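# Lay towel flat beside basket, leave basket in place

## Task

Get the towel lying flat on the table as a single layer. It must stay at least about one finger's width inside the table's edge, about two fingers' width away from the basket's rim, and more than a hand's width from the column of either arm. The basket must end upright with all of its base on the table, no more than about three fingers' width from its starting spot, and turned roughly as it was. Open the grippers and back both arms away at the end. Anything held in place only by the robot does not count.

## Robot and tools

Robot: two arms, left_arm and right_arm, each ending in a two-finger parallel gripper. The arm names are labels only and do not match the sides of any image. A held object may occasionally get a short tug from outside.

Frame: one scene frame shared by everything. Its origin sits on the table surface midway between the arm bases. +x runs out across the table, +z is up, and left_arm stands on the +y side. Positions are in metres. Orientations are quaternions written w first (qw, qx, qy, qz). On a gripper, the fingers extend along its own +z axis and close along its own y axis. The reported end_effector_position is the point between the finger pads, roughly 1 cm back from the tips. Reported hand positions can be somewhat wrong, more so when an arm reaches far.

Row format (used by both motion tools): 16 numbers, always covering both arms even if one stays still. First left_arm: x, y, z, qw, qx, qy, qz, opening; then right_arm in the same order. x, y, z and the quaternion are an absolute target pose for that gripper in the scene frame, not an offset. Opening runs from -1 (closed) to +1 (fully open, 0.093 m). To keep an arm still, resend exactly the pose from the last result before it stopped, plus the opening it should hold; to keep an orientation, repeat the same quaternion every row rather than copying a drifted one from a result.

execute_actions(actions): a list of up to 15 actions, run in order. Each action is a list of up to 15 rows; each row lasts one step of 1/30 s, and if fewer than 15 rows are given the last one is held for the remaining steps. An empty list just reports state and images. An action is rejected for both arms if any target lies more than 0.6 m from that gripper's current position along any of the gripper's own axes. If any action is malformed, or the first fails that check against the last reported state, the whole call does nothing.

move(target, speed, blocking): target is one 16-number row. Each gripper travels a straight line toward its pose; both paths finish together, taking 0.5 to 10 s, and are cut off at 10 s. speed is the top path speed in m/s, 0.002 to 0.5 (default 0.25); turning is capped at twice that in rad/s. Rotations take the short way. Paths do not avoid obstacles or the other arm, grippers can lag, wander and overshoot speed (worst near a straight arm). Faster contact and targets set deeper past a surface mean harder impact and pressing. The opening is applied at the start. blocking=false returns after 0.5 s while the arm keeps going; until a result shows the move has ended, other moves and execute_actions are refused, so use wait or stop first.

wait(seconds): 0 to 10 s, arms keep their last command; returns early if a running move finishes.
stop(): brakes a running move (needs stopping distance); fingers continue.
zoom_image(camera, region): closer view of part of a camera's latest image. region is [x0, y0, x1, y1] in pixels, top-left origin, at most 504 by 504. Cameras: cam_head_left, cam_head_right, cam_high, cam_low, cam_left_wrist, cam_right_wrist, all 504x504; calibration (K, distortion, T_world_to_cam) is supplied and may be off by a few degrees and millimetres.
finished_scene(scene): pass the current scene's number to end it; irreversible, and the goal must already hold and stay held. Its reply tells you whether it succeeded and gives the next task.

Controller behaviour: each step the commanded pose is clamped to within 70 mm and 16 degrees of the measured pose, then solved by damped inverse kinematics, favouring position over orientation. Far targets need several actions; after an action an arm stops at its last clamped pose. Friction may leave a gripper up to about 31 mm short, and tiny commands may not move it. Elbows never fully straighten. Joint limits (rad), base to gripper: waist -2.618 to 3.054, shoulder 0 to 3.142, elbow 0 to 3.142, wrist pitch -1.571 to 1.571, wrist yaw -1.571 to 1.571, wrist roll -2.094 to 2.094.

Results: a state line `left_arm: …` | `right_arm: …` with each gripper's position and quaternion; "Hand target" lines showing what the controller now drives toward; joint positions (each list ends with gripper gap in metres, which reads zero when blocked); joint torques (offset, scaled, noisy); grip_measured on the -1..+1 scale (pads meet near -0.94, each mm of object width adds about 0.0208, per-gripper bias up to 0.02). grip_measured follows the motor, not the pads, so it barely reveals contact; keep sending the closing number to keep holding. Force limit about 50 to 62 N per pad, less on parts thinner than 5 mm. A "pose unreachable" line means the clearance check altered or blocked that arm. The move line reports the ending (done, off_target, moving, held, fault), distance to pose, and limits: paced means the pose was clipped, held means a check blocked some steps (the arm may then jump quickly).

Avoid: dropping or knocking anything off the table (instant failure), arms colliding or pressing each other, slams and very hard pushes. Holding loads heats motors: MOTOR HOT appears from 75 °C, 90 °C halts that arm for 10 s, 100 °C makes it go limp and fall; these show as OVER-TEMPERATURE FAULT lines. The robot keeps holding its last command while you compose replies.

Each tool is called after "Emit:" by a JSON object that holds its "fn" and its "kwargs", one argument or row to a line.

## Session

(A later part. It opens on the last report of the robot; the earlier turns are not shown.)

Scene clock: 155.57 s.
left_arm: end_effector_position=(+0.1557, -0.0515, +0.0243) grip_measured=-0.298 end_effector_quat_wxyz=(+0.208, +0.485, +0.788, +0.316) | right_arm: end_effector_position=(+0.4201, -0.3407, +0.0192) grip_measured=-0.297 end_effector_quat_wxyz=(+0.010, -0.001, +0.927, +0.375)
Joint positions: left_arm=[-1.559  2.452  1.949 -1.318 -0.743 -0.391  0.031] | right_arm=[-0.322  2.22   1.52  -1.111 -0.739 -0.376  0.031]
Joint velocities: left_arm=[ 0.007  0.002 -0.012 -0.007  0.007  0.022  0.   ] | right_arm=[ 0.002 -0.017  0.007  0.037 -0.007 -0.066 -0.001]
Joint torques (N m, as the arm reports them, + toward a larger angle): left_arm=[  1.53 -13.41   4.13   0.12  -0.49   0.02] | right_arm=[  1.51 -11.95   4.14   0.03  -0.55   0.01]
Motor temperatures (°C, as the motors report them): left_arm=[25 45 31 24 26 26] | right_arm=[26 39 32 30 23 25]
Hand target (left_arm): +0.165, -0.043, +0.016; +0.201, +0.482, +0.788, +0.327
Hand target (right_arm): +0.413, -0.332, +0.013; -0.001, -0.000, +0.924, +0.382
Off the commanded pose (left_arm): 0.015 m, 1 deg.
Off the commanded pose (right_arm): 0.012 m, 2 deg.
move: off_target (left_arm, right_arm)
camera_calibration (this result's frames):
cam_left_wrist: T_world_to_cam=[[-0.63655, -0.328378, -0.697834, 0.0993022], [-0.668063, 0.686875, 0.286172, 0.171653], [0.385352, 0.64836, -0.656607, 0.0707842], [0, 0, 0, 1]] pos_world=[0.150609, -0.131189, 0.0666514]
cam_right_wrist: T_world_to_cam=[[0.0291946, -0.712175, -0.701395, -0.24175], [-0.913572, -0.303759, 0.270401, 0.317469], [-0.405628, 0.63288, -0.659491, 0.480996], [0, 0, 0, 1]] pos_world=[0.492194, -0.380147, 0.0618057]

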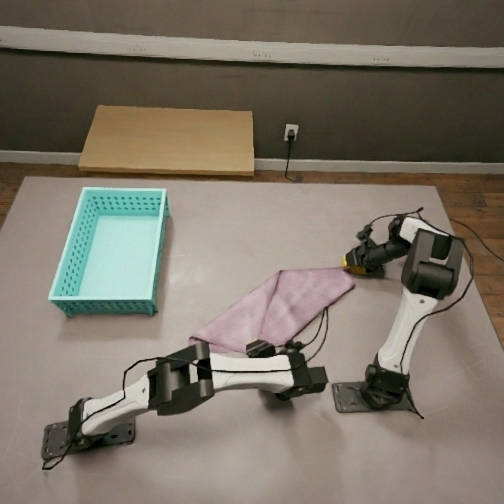

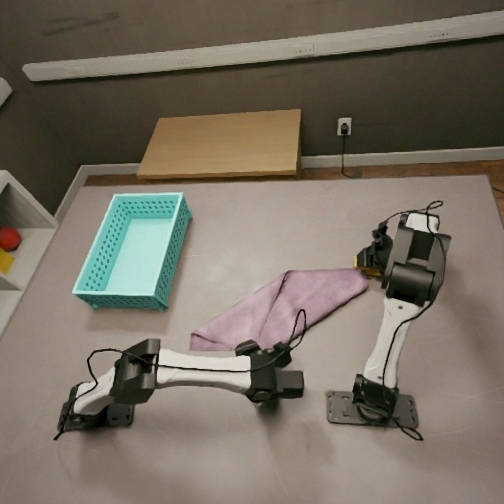

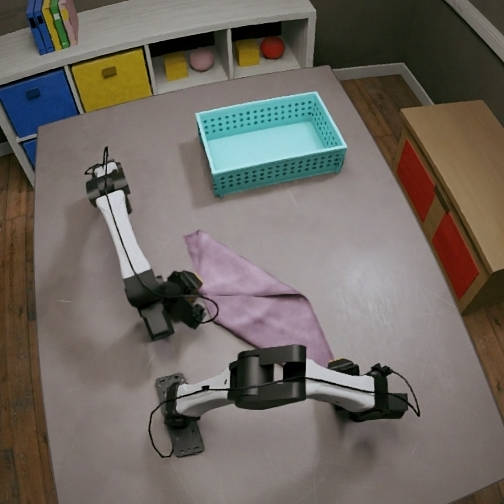

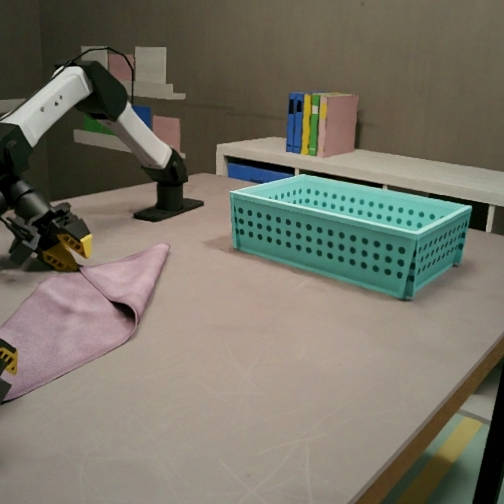

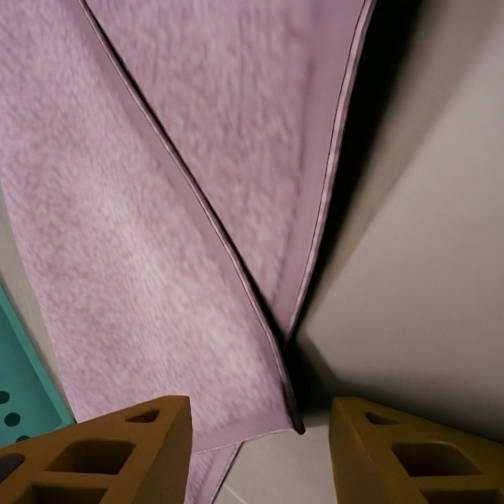

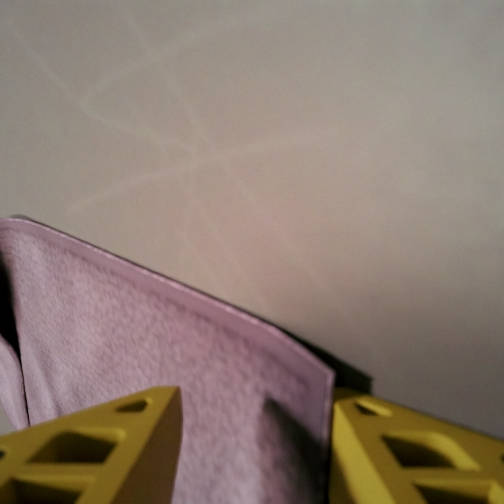

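Emit:
{"fn": "move", "kwargs": {
  "target": [0.178,-0.038,0.016,0.200,0.483,0.788,0.326,-0.3,0.414,-0.322,0.013,0,0,0.924,0.383,-0.3],
  "speed": 0.03
}}

Emit:
{"fn": "zoom_image", "kwargs": {
  "camera": "cam_low",
  "region": [0, 190, 140, 330]
}}

Scene clock: 161.43 s.
left_arm: end_effector_position=(+0.1659, -0.0478, +0.0241) grip_measured=-0.298 end_effector_quat_wxyz=(+0.207, +0.488, +0.788, +0.314) | right_arm: end_effector_position=(+0.4217, -0.3308, +0.0190) grip_measured=-0.297 end_effector_quat_wxyz=(+0.013, -0.001, +0.927, +0.376)
Joint positions: left_arm=[-1.534  2.433  1.919 -1.279 -0.745 -0.35   0.031] | right_arm=[-0.297  2.207  1.498 -1.074 -0.747 -0.342  0.031]
Joint velocities: left_arm=[ 0.002 -0.017 -0.007  0.022  0.007 -0.081  0.   ] | right_arm=[ 0.007 -0.002  0.012 -0.066 -0.095  0.007 -0.   ]
Joint torques (N m, as the arm reports them, + toward a larger angle): left_arm=[  1.89 -13.39   4.13   0.19  -0.55   0.04] | right_arm=[  1.38 -12.03   4.05   0.01  -0.53   0.  ]
Motor temperatures (°C, as the motors report them): left_arm=[25 46 31 24 26 26] | right_arm=[26 39 31 30 23 25]
Hand target (left_arm): +0.178, -0.038, +0.016; +0.200, +0.483, +0.788, +0.327
Hand target (right_arm): +0.414, -0.322, +0.013; -0.000, -0.000, +0.924, +0.382
Off the commanded pose (left_arm): 0.018 m, 2 deg.
Off the commanded pose (right_arm): 0.013 m, 2 deg.
move: off_target (left_arm, right_arm)
camera_calibration (this result's frames):
cam_left_wrist: T_world_to_cam=[[-0.641714, -0.325285, -0.694545, 0.107851], [-0.663462, 0.68974, 0.289961, 0.175296], [0.384736, 0.646876, -0.65843, 0.0643558], [0, 0, 0, 1]] pos_world=[0.160752, -0.127457, 0.0664522]
cam_right_wrist: T_world_to_cam=[[0.0316872, -0.711305, -0.702169, -0.235604], [-0.915354, -0.302787, 0.265419, 0.323112], [-0.401402, 0.634323, -0.66069, 0.473985], [0, 0, 0, 1]] pos_world=[0.493486, -0.370412, 0.0619636]

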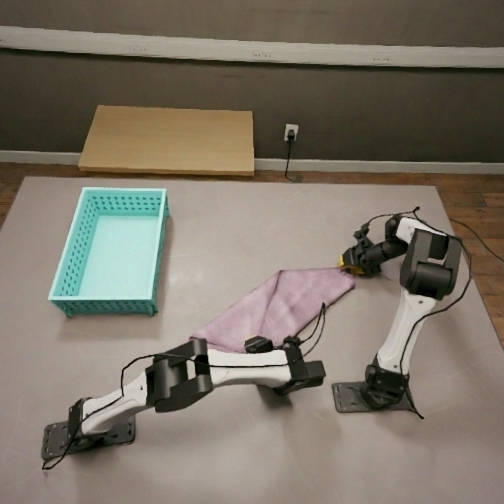

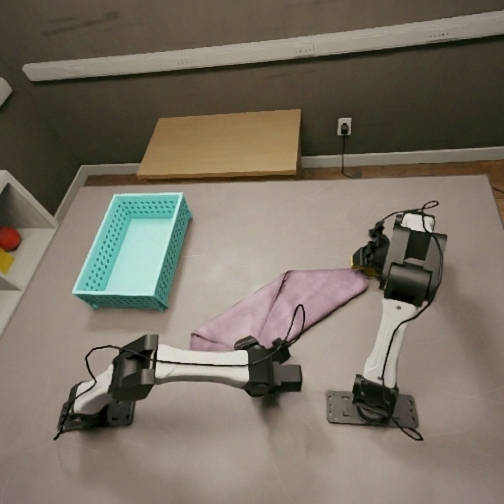

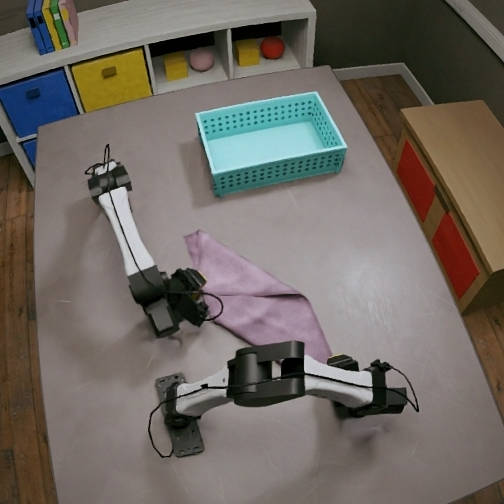

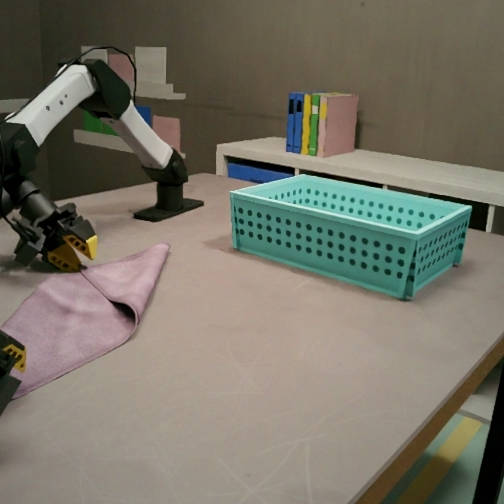

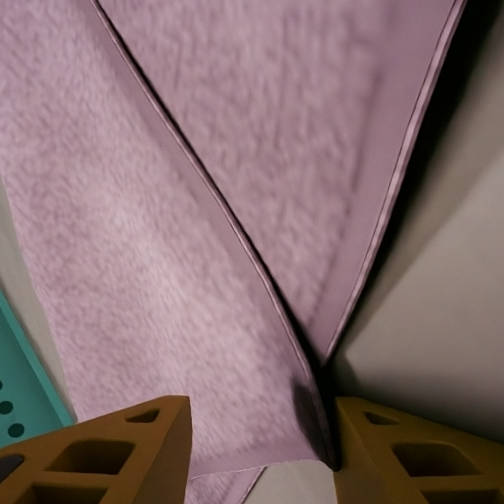

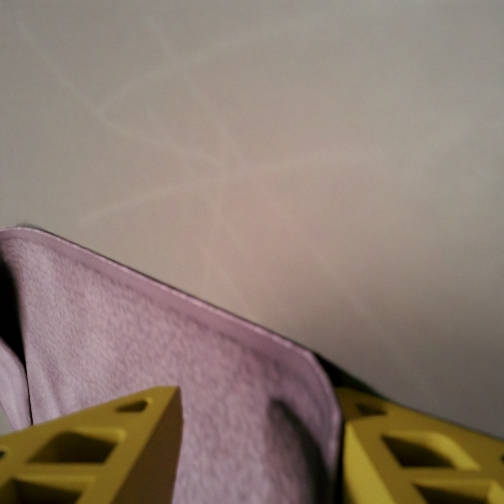

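Region (0, 190, 140, 330) of cam_low's 504x504 image, scaled by 3.600, with more detail than that image has.

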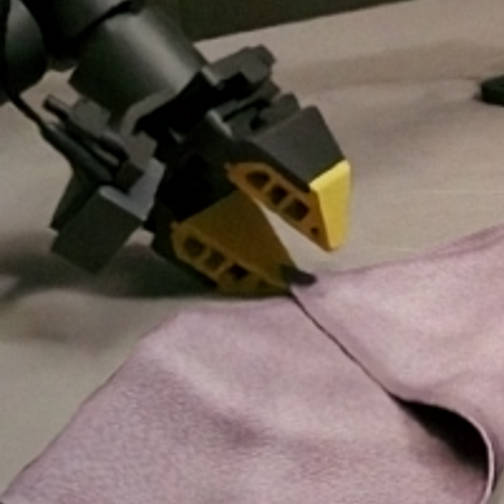

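Both corners are on the lower fingers. Close.

Emit:
{"fn": "execute_actions", "kwargs": {
  "actions": [
    [[0.178,-0.038,0.018,0.200,0.483,0.788,0.326,-0.45,0.414,-0.322,0.015,0,0,0.924,0.383,-0.45],[0.178,-0.038,0.018,0.200,0.483,0.788,0.326,-0.45,0.414,-0.322,0.015,0,0,0.924,0.383,-0.45],[0.178,-0.038,0.018,0.200,0.483,0.788,0.326,-0.45,0.414,-0.322,0.015,0,0,0.924,0.383,-0.45],[0.178,-0.038,0.018,0.200,0.483,0.788,0.326,-0.6,0.414,-0.322,0.015,0,0,0.924,0.383,-0.6],[0.178,-0.038,0.018,0.200,0.483,0.788,0.326,-0.6,0.414,-0.322,0.015,0,0,0.924,0.383,-0.6],[0.178,-0.038,0.018,0.200,0.483,0.788,0.326,-0.6,0.414,-0.322,0.015,0,0,0.924,0.383,-0.6],[0.178,-0.038,0.018,0.200,0.483,0.788,0.326,-0.75,0.414,-0.322,0.015,0,0,0.924,0.383,-0.75],[0.178,-0.038,0.018,0.200,0.483,0.788,0.326,-0.75,0.414,-0.322,0.015,0,0,0.924,0.383,-0.75],[0.178,-0.038,0.018,0.200,0.483,0.788,0.326,-0.75,0.414,-0.322,0.015,0,0,0.924,0.383,-0.75],[0.178,-0.038,0.018,0.200,0.483,0.788,0.326,-0.88,0.414,-0.322,0.015,0,0,0.924,0.383,-0.88]],
    [[0.178,-0.038,0.018,0.200,0.483,0.788,0.326,-1,0.414,-0.322,0.015,0,0,0.924,0.383,-1]]
  ]
}}

Emit:
{"fn": "zoom_image", "kwargs": {
  "camera": "cam_low",
  "region": [0, 190, 140, 330]
}}

Scene clock: 175.33 s.
left_arm: end_effector_position=(+0.1749, -0.0409, +0.0224) grip_measured=-0.981 end_effector_quat_wxyz=(+0.202, +0.480, +0.791, +0.321) | right_arm: end_effector_position=(+0.4196, -0.3279, +0.0177) grip_measured=-0.991 end_effector_quat_wxyz=(+0.009, -0.002, +0.926, +0.377)
Joint positions: left_arm=[-1.511  2.433  1.907 -1.276 -0.751 -0.348  0.   ] | right_arm=[-0.291  2.207  1.491 -1.074 -0.748 -0.34   0.   ]
Joint velocities: left_arm=[ 0.002 -0.002  0.007  0.022  0.007  0.007  0.   ] | right_arm=[-0.017  0.002 -0.007 -0.066  0.066 -0.066  0.   ]
Joint torques (N m, as the arm reports them, + toward a larger angle): left_arm=[  0.32 -13.46   5.57   0.08  -0.48   0.03] | right_arm=[  1.11 -12.01   4.88  -0.04  -0.54   0.  ]
Motor temperatures (°C, as the motors report them): left_arm=[25 48 30 24 26 26] | right_arm=[26 41 31 29 23 25]
Hand target (left_arm): +0.178, -0.038, +0.018; +0.200, +0.483, +0.788, +0.326
Hand target (right_arm): +0.414, -0.322, +0.015; -0.000, -0.000, +0.924, +0.383
Off the commanded pose (left_arm): 0.006 m, 1 deg.
Off the commanded pose (right_arm): 0.009 m, 1 deg.
camera_calibration (this result's frames):
cam_left_wrist: T_world_to_cam=[[-0.633128, -0.33092, -0.699744, 0.11306], [-0.678116, 0.673034, 0.29527, 0.178756], [0.373241, 0.661451, -0.650519, 0.0577323], [0, 0, 0, 1]] pos_world=[0.17125, -0.121082, 0.063888]
cam_right_wrist: T_world_to_cam=[[0.0301003, -0.709483, -0.70408, -0.233064], [-0.911954, -0.307855, 0.27123, 0.319216], [-0.409187, 0.633924, -0.656282, 0.473517], [0, 0, 0, 1]] pos_world=[0.491883, -0.367257, 0.0600842]

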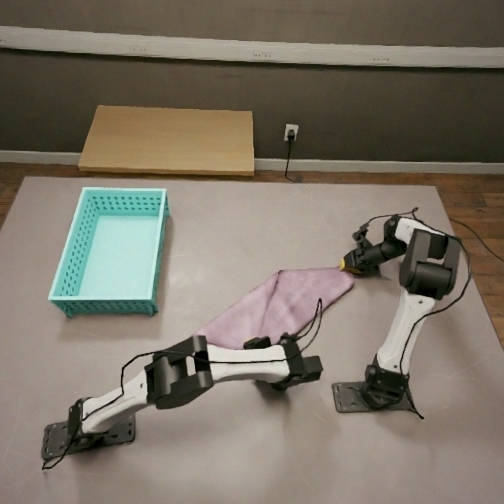

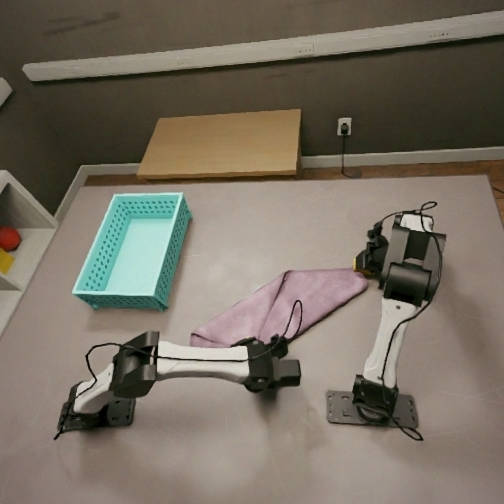

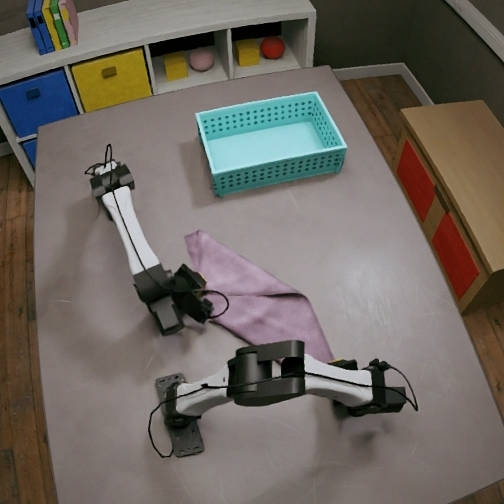

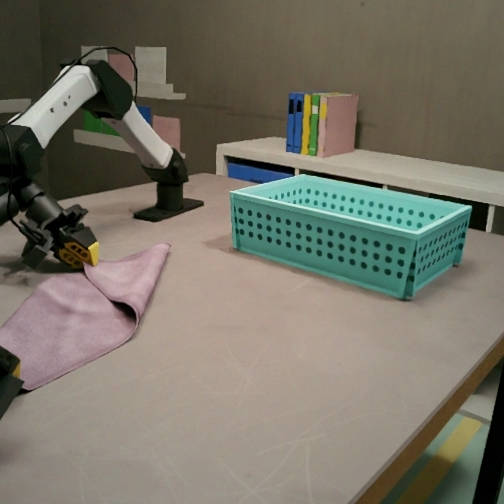

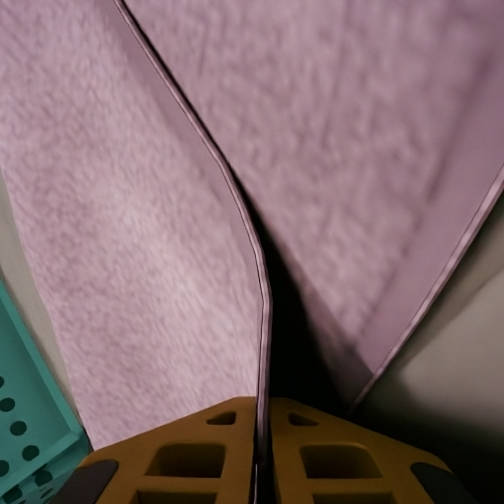

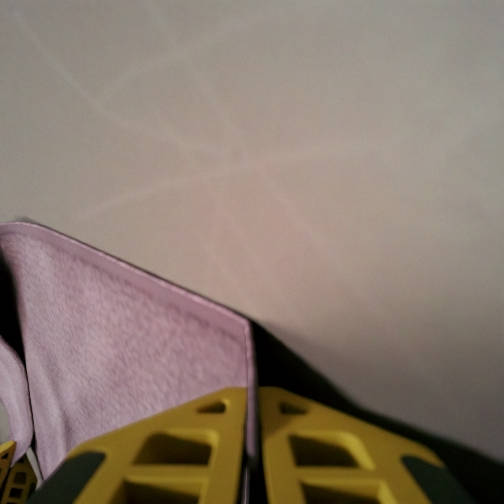

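Region (0, 190, 140, 330) of cam_low's 504x504 image, scaled by 3.600, with more detail than that image has.

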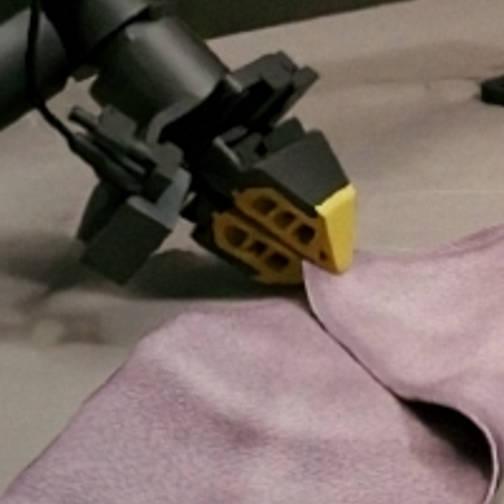

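Emit:
{"fn": "move", "kwargs": {
  "target": [0.27,0.04,0.15,0.1,0.55,0.82,0.05,-1,0.40,-0.33,0.14,0.15,-0.24,0.91,0.29,-1],
  "speed": 0.12
}}

Scene clock: 194.90 s.
left_arm: end_effector_position=(+0.2725, +0.0374, +0.1469) grip_measured=-0.981 end_effector_quat_wxyz=(+0.108, +0.551, +0.825, +0.057) | right_arm: end_effector_position=(+0.4008, -0.3319, +0.1348) grip_measured=-0.991 end_effector_quat_wxyz=(+0.149, -0.231, +0.914, +0.299)
Joint positions: left_arm=[-1.016  2.015  1.898 -1.273 -0.166  0.34   0.   ] | right_arm=[-0.291  1.864  1.518 -1.254 -0.681 -0.757  0.   ]
Joint velocities: left_arm=[-0.002 -0.012 -0.012 -0.007 -0.051 -0.007  0.   ] | right_arm=[ 0.002 -0.012  0.002  0.037  0.022  0.007  0.   ]
Joint torques (N m, as the arm reports them, + toward a larger angle): left_arm=[  0.27 -11.94   9.61   0.52   0.     0.03] | right_arm=[  1.11 -10.42   8.7    0.2   -0.35  -0.09]
Motor temperatures (°C, as the motors report them): left_arm=[25 51 30 24 26 26] | right_arm=[26 42 31 29 23 25]
Hand target (left_arm): +0.272, +0.041, +0.153; +0.106, +0.555, +0.824, +0.055
Hand target (right_arm): +0.401, -0.331, +0.140; +0.150, -0.241, +0.914, +0.291
Off the commanded pose (left_arm): 0.005 m, 1 deg.
Off the commanded pose (right_arm): 0.006 m, 1 deg.
move: done
camera_calibration (this result's frames):
cam_left_wrist: T_world_to_cam=[[-0.899612, -0.382871, -0.21002, 0.290561], [-0.432551, 0.847325, 0.308123, 0.0801569], [0.0599835, 0.368036, -0.927875, 0.187657], [0, 0, 0, 1]] pos_world=[0.284808, -0.0257357, 0.210447]
cam_right_wrist: T_world_to_cam=[[0.530269, -0.701642, -0.475933, -0.381551], [-0.814037, -0.578251, -0.0544904, 0.184024], [-0.236976, 0.416322, -0.877792, 0.433791], [0, 0, 0, 1]] pos_world=[0.454925, -0.341897, 0.209213]

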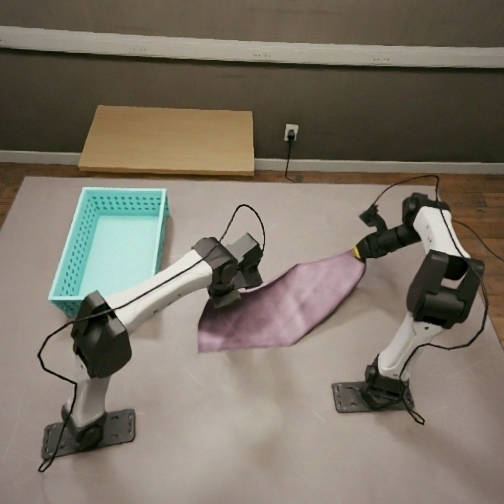

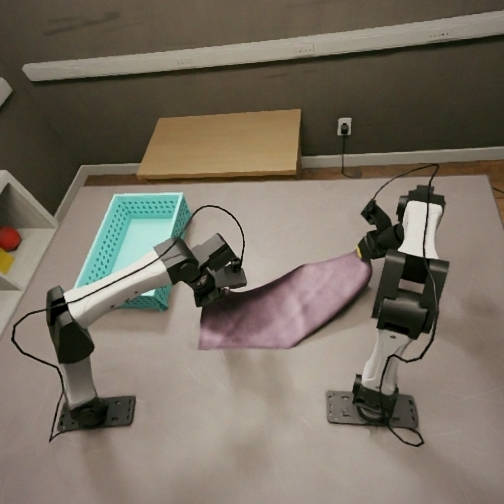

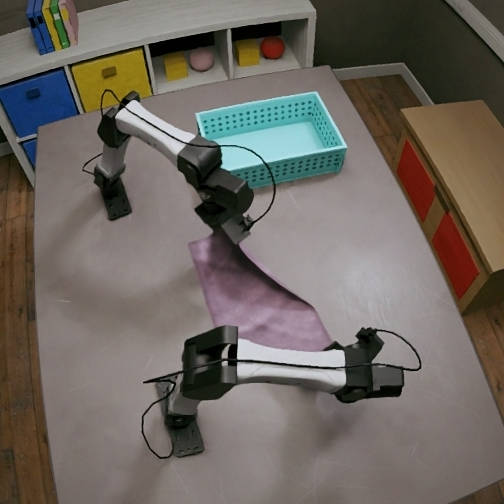

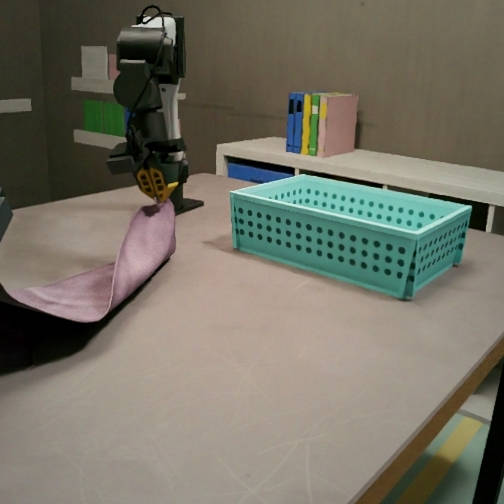

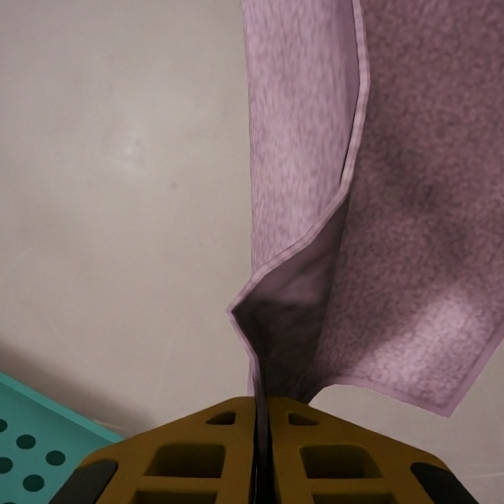

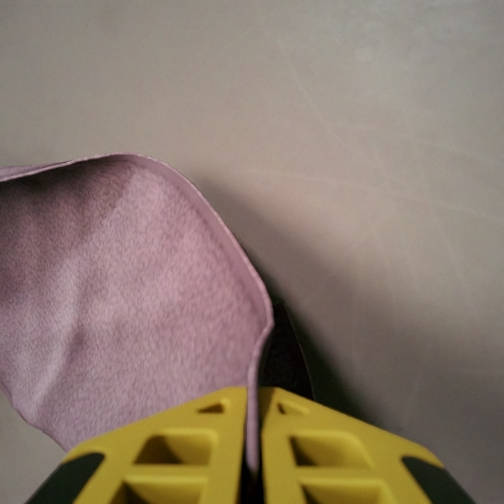

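Emit:
{"fn": "move", "kwargs": {
  "target": [0.27,0.10,0.29,0.198,0.621,0.740,-0.166,-1,0.28,-0.34,0.28,0.296,-0.470,0.814,0.171,-1],
  "speed": 0.12
}}

Scene clock: 204.93 s.
left_arm: end_effector_position=(+0.2708, +0.0968, +0.2880) grip_measured=-0.981 end_effector_quat_wxyz=(+0.201, +0.622, +0.739, -0.162) | right_arm: end_effector_position=(+0.2846, -0.3408, +0.2778) grip_measured=-0.991 end_effector_quat_wxyz=(+0.323, -0.454, +0.820, +0.132)
Joint positions: left_arm=[-0.68   1.827  2.149 -1.532  0.388  0.812  0.   ] | right_arm=[-0.46   1.284  1.499 -1.569 -0.684 -1.352  0.   ]
Joint velocities: left_arm=[-0.007  0.027  0.012  0.022  0.022 -0.022  0.   ] | right_arm=[ 0.002  0.007  0.012  0.022  0.022 -0.022  0.   ]
Joint torques (N m, as the arm reports them, + toward a larger angle): left_arm=[ 0.59 -9.23  8.64  0.89  0.33  0.07] | right_arm=[-0.29 -4.21  7.15  0.67 -0.51 -0.04]
Motor temperatures (°C, as the motors report them): left_arm=[25 50 31 24 26 26] | right_arm=[26 42 32 29 23 25]
Hand target (left_arm): +0.269, +0.102, +0.291; +0.200, +0.623, +0.739, -0.162
Hand target (right_arm): +0.282, -0.341, +0.280; +0.327, -0.452, +0.820, +0.130
Off the commanded pose (left_arm): 0.004 m, 1 deg.
Off the commanded pose (right_arm): 0.005 m, 6 deg.
joint sent to its limit (left arm) — the command would take joint 4 (wrist pitch) past its lower limit, so that joint was sent only as far as its limit.
joint sent to its limit (right arm) — the command would take joint 4 (wrist pitch) past its lower limit, so that joint was sent only as far as its limit.
move: off_target (right_arm)
camera_calibration (this result's frames):
cam_left_wrist: T_world_to_cam=[[-0.985624, -0.168695, -0.00934608, 0.286139], [-0.167336, 0.982329, -0.0838333, 0.0135783], [0.0233232, -0.0810642, -0.996436, 0.369929], [0, 0, 0, 1]] pos_world=[0.27567, 0.0649198, 0.372423]
cam_right_wrist: T_world_to_cam=[[0.840176, -0.535934, 0.0829352, -0.44504], [-0.499501, -0.824303, -0.266503, -0.022376], [0.211192, 0.182483, -0.960259, 0.351212], [0, 0, 0, 1]] pos_world=[0.288563, -0.321047, 0.368201]

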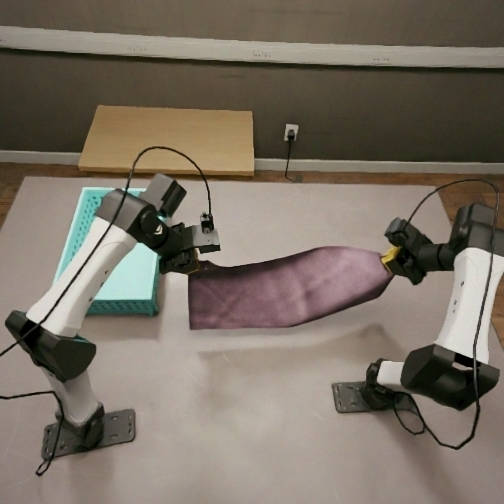

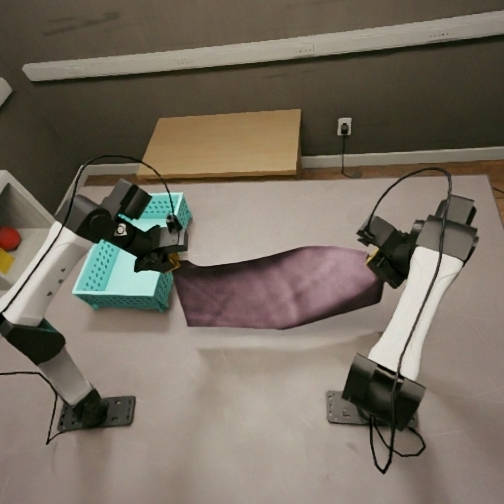

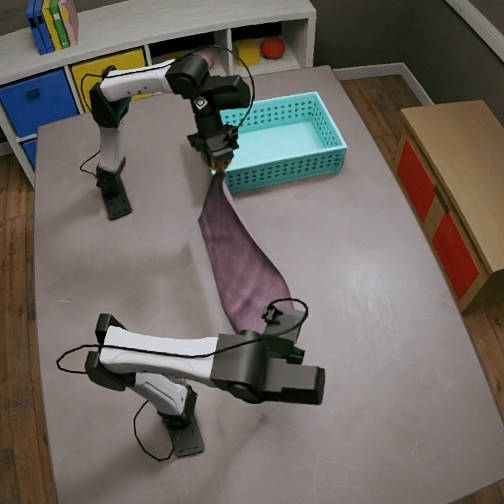

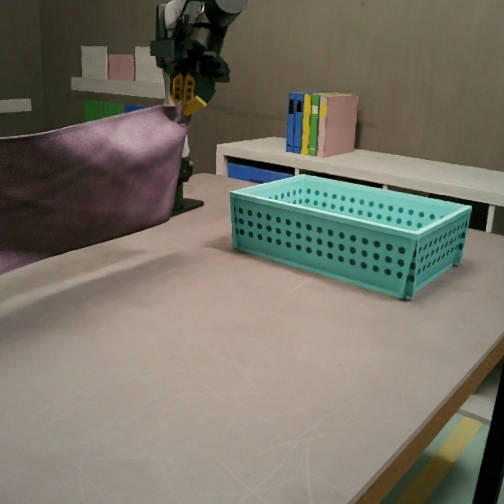

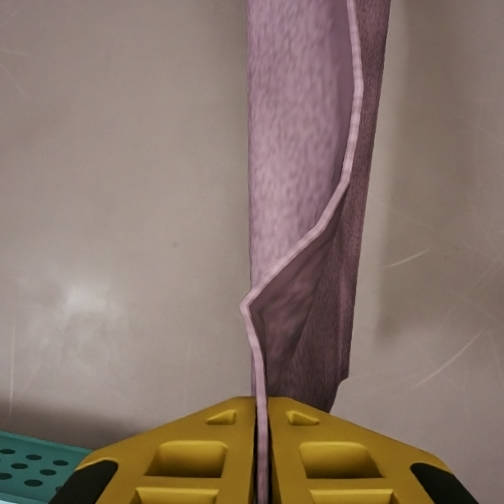

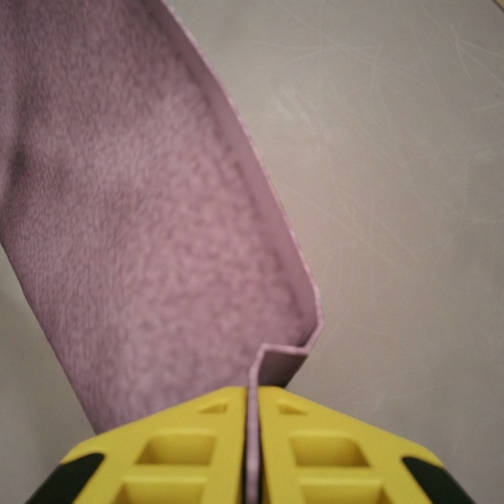

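Emit:
{"fn": "zoom_image", "kwargs": {
  "camera": "cam_head_right",
  "region": [150, 200, 430, 360]
}}

Region (150, 200, 430, 360) of cam_head_right's 504x504 image, scaled by 1.800, with more detail than that image has; it fills the top 288 rows of this view, and the rest is white.

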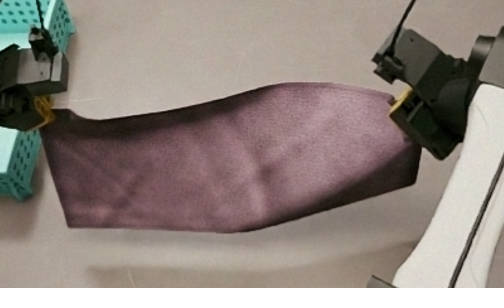

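Emit:
{"fn": "move", "kwargs": {
  "target": [0.19,0.09,0.27,0.198,0.621,0.740,-0.166,-1,0.26,-0.365,0.265,0.34,-0.50,0.77,0.20,-1],
  "speed": 0.1
}}

Scene clock: 223.33 s.
left_arm: end_effector_position=(+0.1929, +0.0849, +0.2707) grip_measured=-0.981 end_effector_quat_wxyz=(+0.196, +0.623, +0.736, -0.177) | right_arm: end_effector_position=(+0.2647, -0.3648, +0.2678) grip_measured=-0.991 end_effector_quat_wxyz=(+0.376, -0.465, +0.796, +0.095)
Joint positions: left_arm=[-0.844  1.545  1.739 -1.358  0.357  0.65   0.   ] | right_arm=[-0.675  1.196  1.361 -1.574 -0.784 -1.625  0.   ]
Joint velocities: left_arm=[-0.022 -0.002 -0.022  0.037 -0.066 -0.007  0.   ] | right_arm=[ 0.007 -0.002 -0.002 -0.066  0.037  0.022  0.   ]
Joint torques (N m, as the arm reports them, + toward a larger angle): left_arm=[-0.73 -8.12  6.22  1.23  0.09 -0.14] | right_arm=[-0.4  -3.88  5.63  0.58 -0.51 -0.1 ]
Motor temperatures (°C, as the motors report them): left_arm=[25 47 32 25 26 26] | right_arm=[26 37 33 30 23 25]
Hand target (left_arm): +0.190, +0.089, +0.270; +0.197, +0.621, +0.740, -0.169
Hand target (right_arm): +0.261, -0.365, +0.265; +0.377, -0.462, +0.797, +0.095
Off the commanded pose (left_arm): 0.006 m, 1 deg.
Off the commanded pose (right_arm): 0.005 m, 14 deg.
joint sent to its limit (right arm) — the command would take joint 4 (wrist pitch) past its lower limit, so that joint was sent only as far as its limit.
move: off_target (right_arm)
camera_calibration (this result's frames):
cam_left_wrist: T_world_to_cam=[[-0.987562, -0.156237, 0.0176688, 0.199222], [-0.157214, 0.982933, -0.0955356, 0.0119874], [-0.00244101, -0.097125, -0.995269, 0.359594], [0, 0, 0, 1]] pos_world=[0.199507, 0.0542687, 0.355518]
cam_right_wrist: T_world_to_cam=[[0.821293, -0.532129, 0.205711, -0.466849], [-0.456207, -0.829082, -0.323262, -0.0527614], [0.342568, 0.171646, -0.92368, 0.301573], [0, 0, 0, 1]] pos_world=[0.256041, -0.343931, 0.357537]

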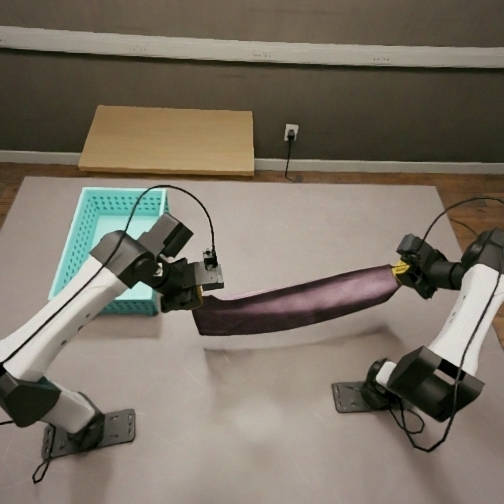

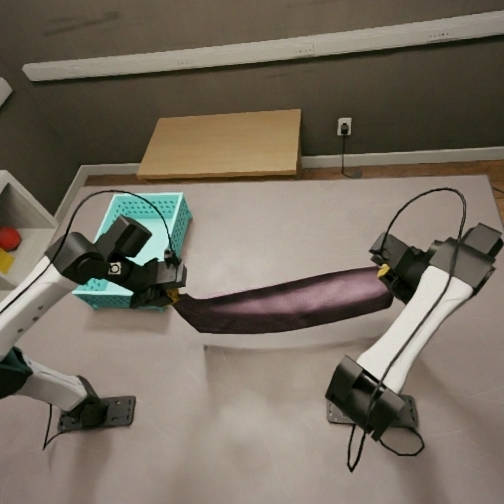

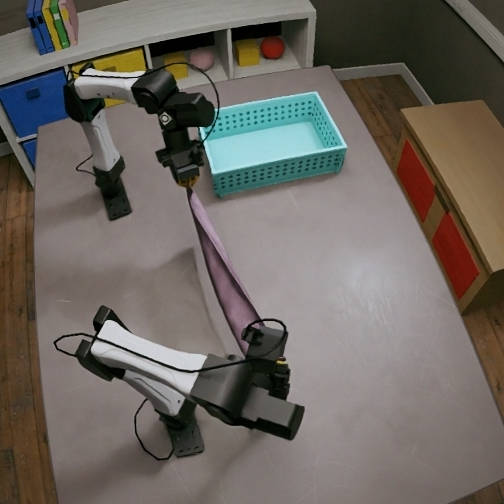

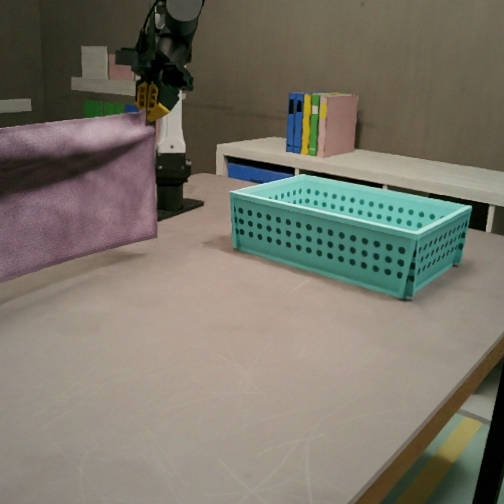

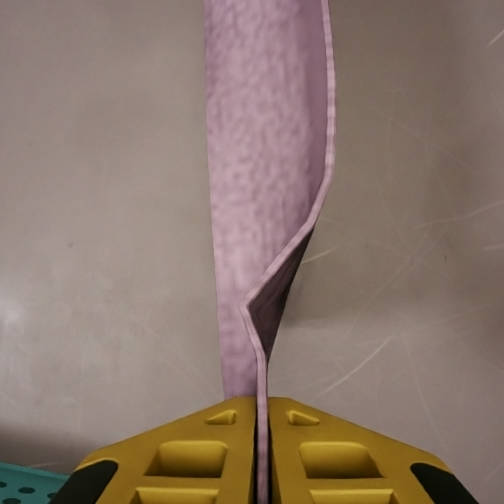

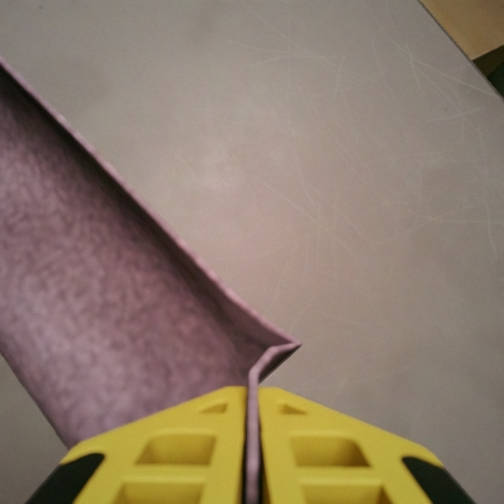

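Emit:
{"fn": "move", "kwargs": {
  "target": [0.17,0.06,0.24,0.198,0.621,0.740,-0.166,-1,0.25,-0.392,0.235,0.36,-0.47,0.79,0.12,-1],
  "speed": 0.08
}}

Emit:
{"fn": "move", "kwargs": {
  "target": [0.28,0.078,0.20,0.13,0.58,0.80,-0.1,-1,0.36,-0.374,0.195,0.24,-0.38,0.86,0.23,-1],
  "speed": 0.1
}}

Scene clock: 231.00 s.
left_arm: end_effector_position=(+0.1736, +0.0555, +0.2394) grip_measured=-0.981 end_effector_quat_wxyz=(+0.194, +0.623, +0.737, -0.174) | right_arm: end_effector_position=(+0.2532, -0.3887, +0.2428) grip_measured=-0.991 end_effector_quat_wxyz=(+0.376, -0.466, +0.797, +0.077)
Joint positions: left_arm=[-0.974  1.515  1.576 -1.19   0.297  0.524  0.   ] | right_arm=[-0.818  1.196  1.263 -1.574 -0.786 -1.808  0.   ]
Joint velocities: left_arm=[-0.002 -0.007 -0.022 -0.051  0.007 -0.037  0.   ] | right_arm=[-0.017  0.012  0.017  0.066 -0.037  0.007  0.   ]
Joint torques (N m, as the arm reports them, + toward a larger angle): left_arm=[-0.78 -8.45  6.65  1.32  0.08 -0.13] | right_arm=[-0.35 -1.99  5.79  0.39 -0.39 -0.07]
Motor temperatures (°C, as the motors report them): left_arm=[25 45 32 25 26 26] | right_arm=[26 36 33 29 23 25]
Hand target (left_arm): +0.170, +0.059, +0.240; +0.197, +0.621, +0.740, -0.168
Hand target (right_arm): +0.251, -0.391, +0.235; +0.368, -0.460, +0.804, +0.085
Off the commanded pose (left_arm): 0.006 m, 1 deg.
Off the commanded pose (right_arm): 0.009 m, 5 deg.
joint sent to its limit (right arm) — the command would take joint 4 (wrist pitch) past its lower limit, so that joint was sent only as far as its limit.
move: off_target (right_arm)
camera_calibration (this result's frames):
cam_left_wrist: T_world_to_cam=[[-0.987153, -0.158891, 0.0168246, 0.176401], [-0.159758, 0.983277, -0.08743, 0.0333474], [-0.00265136, -0.0889946, -0.996029, 0.325323], [0, 0, 0, 1]] pos_world=[0.180325, 0.0241909, 0.323978]
cam_right_wrist: T_world_to_cam=[[0.81048, -0.536452, 0.235247, -0.471137], [-0.462489, -0.8325, -0.305036, -0.0900603], [0.35948, 0.138426, -0.922828, 0.269188], [0, 0, 0, 1]] pos_world=[0.243427, -0.36498, 0.331776]

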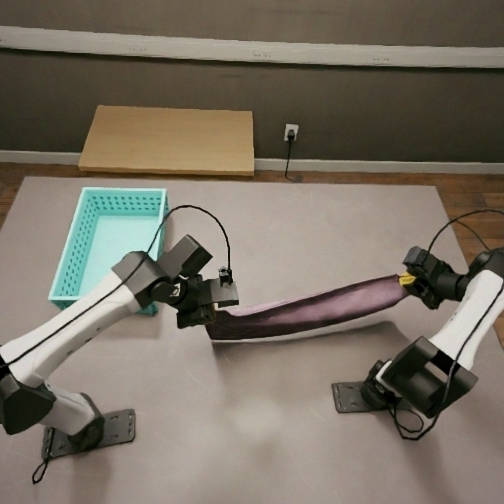

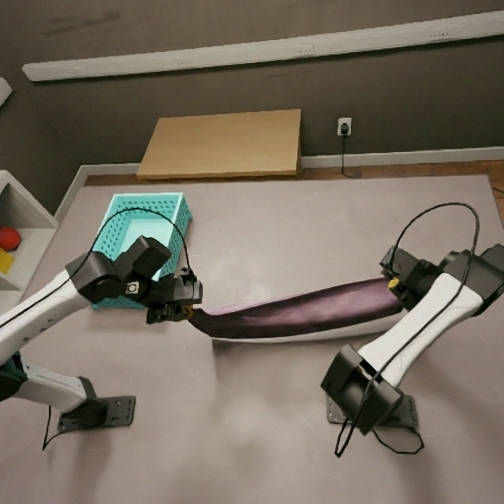

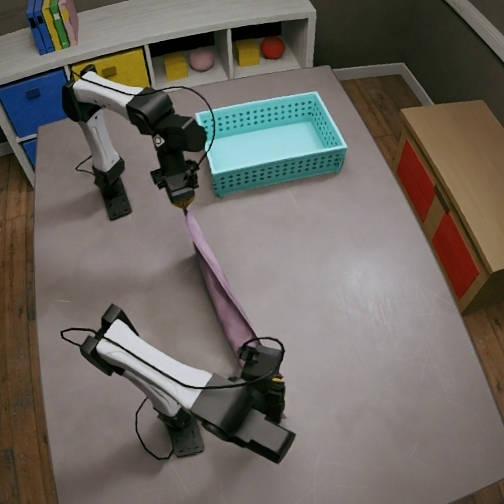

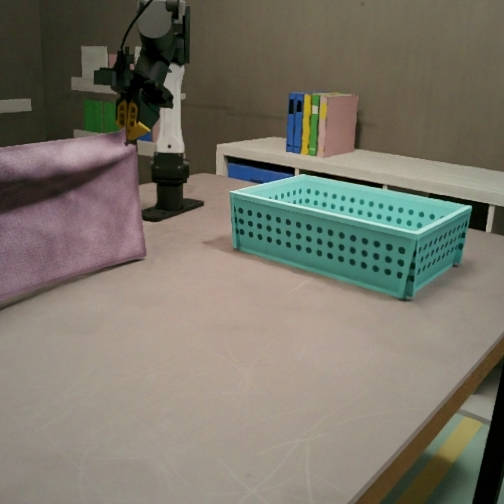

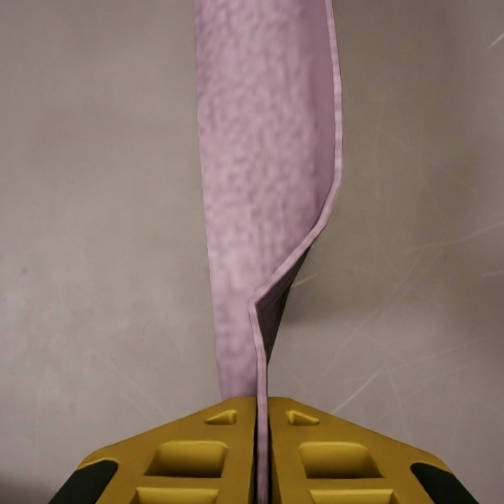

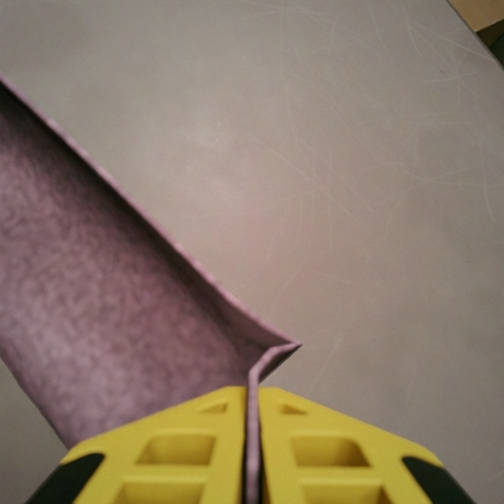

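Scene clock: 233.67 s.
left_arm: end_effector_position=(+0.2785, +0.0711, +0.2046) grip_measured=-0.981 end_effector_quat_wxyz=(+0.149, +0.579, +0.794, -0.108) | right_arm: end_effector_position=(+0.3567, -0.3712, +0.1966) grip_measured=-0.991 end_effector_quat_wxyz=(+0.248, -0.380, +0.860, +0.232)
Joint positions: left_arm=[-0.796  1.848  1.868 -1.286  0.213  0.594  0.   ] | right_arm=[-0.458  1.668  1.523 -1.438 -0.692 -1.255  0.   ]
Joint velocities: left_arm=[-0.007 -0.022  0.007 -0.007  0.022 -0.037  0.   ] | right_arm=[-0.002 -0.002 -0.007  0.022  0.022  0.007  0.   ]
Joint torques (N m, as the arm reports them, + toward a larger angle): left_arm=[ 0.58 -8.36  9.48  0.7   0.    0.06] | right_arm=[ 0.9  -6.29  8.82  0.22 -0.3   0.01]
Motor temperatures (°C, as the motors report them): left_arm=[25 44 32 25 26 26] | right_arm=[26 35 33 29 23 25]
Hand target (left_arm): +0.281, +0.079, +0.199; +0.132, +0.578, +0.799, -0.097
Hand target (right_arm): +0.359, -0.373, +0.194; +0.238, -0.381, +0.863, +0.229
Off the commanded pose (left_arm): 0.008 m, 2 deg.
Off the commanded pose (right_arm): 0.005 m, 1 deg.
move: done
camera_calibration (this result's frames):
cam_left_wrist: T_world_to_cam=[[-0.953086, -0.302695, 0.00161744, 0.286827], [-0.301866, 0.950844, 0.0690785, 0.0416101], [-0.0224477, 0.0653495, -0.99761, 0.287196], [0, 0, 0, 1]] pos_world=[0.292378, 0.0284883, 0.283172]
cam_right_wrist: T_world_to_cam=[[0.783279, -0.587194, -0.204152, -0.457534], [-0.621319, -0.750468, -0.225302, 0.0296943], [-0.0209132, 0.303317, -0.95266, 0.389687], [0, 0, 0, 1]] pos_world=[0.384976, -0.364575, 0.284523]

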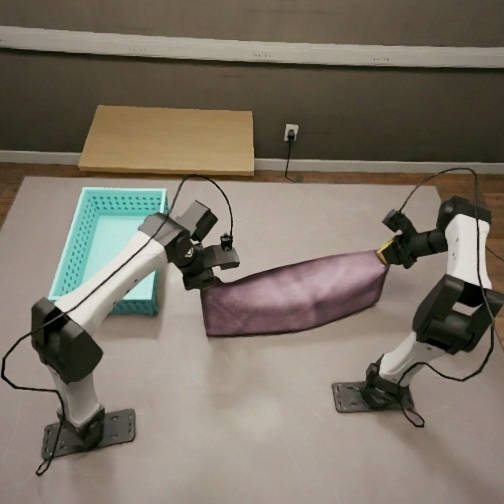

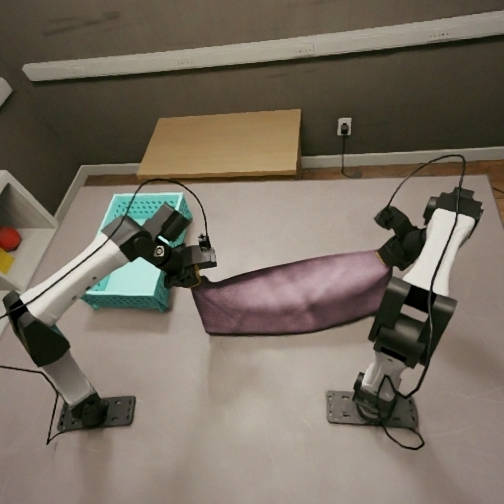

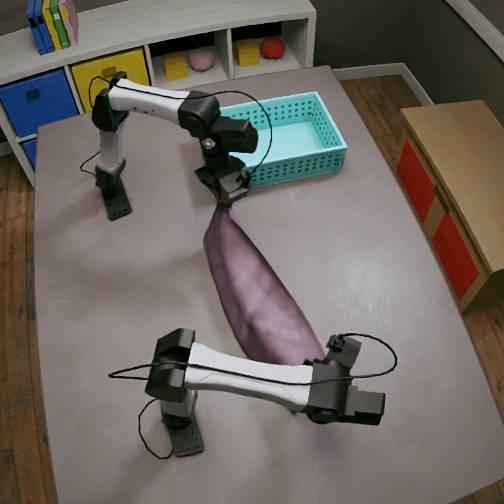

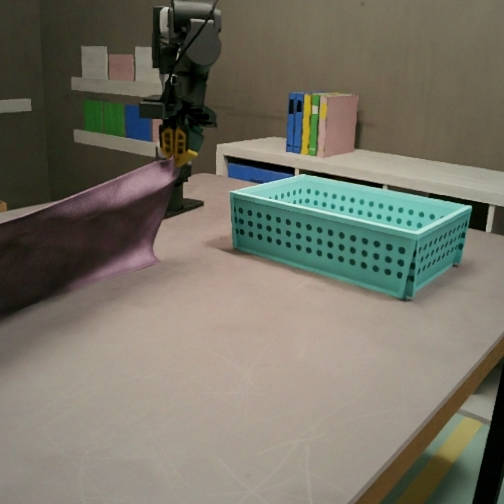

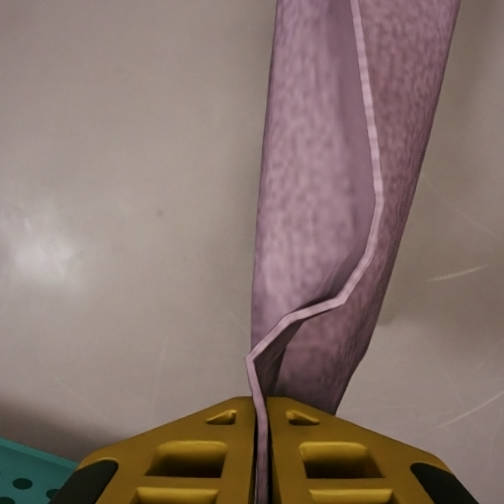

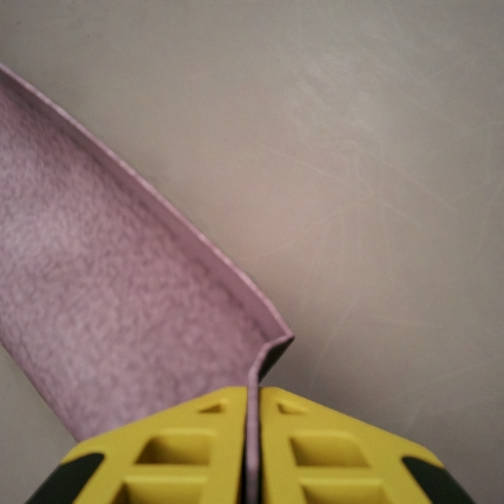

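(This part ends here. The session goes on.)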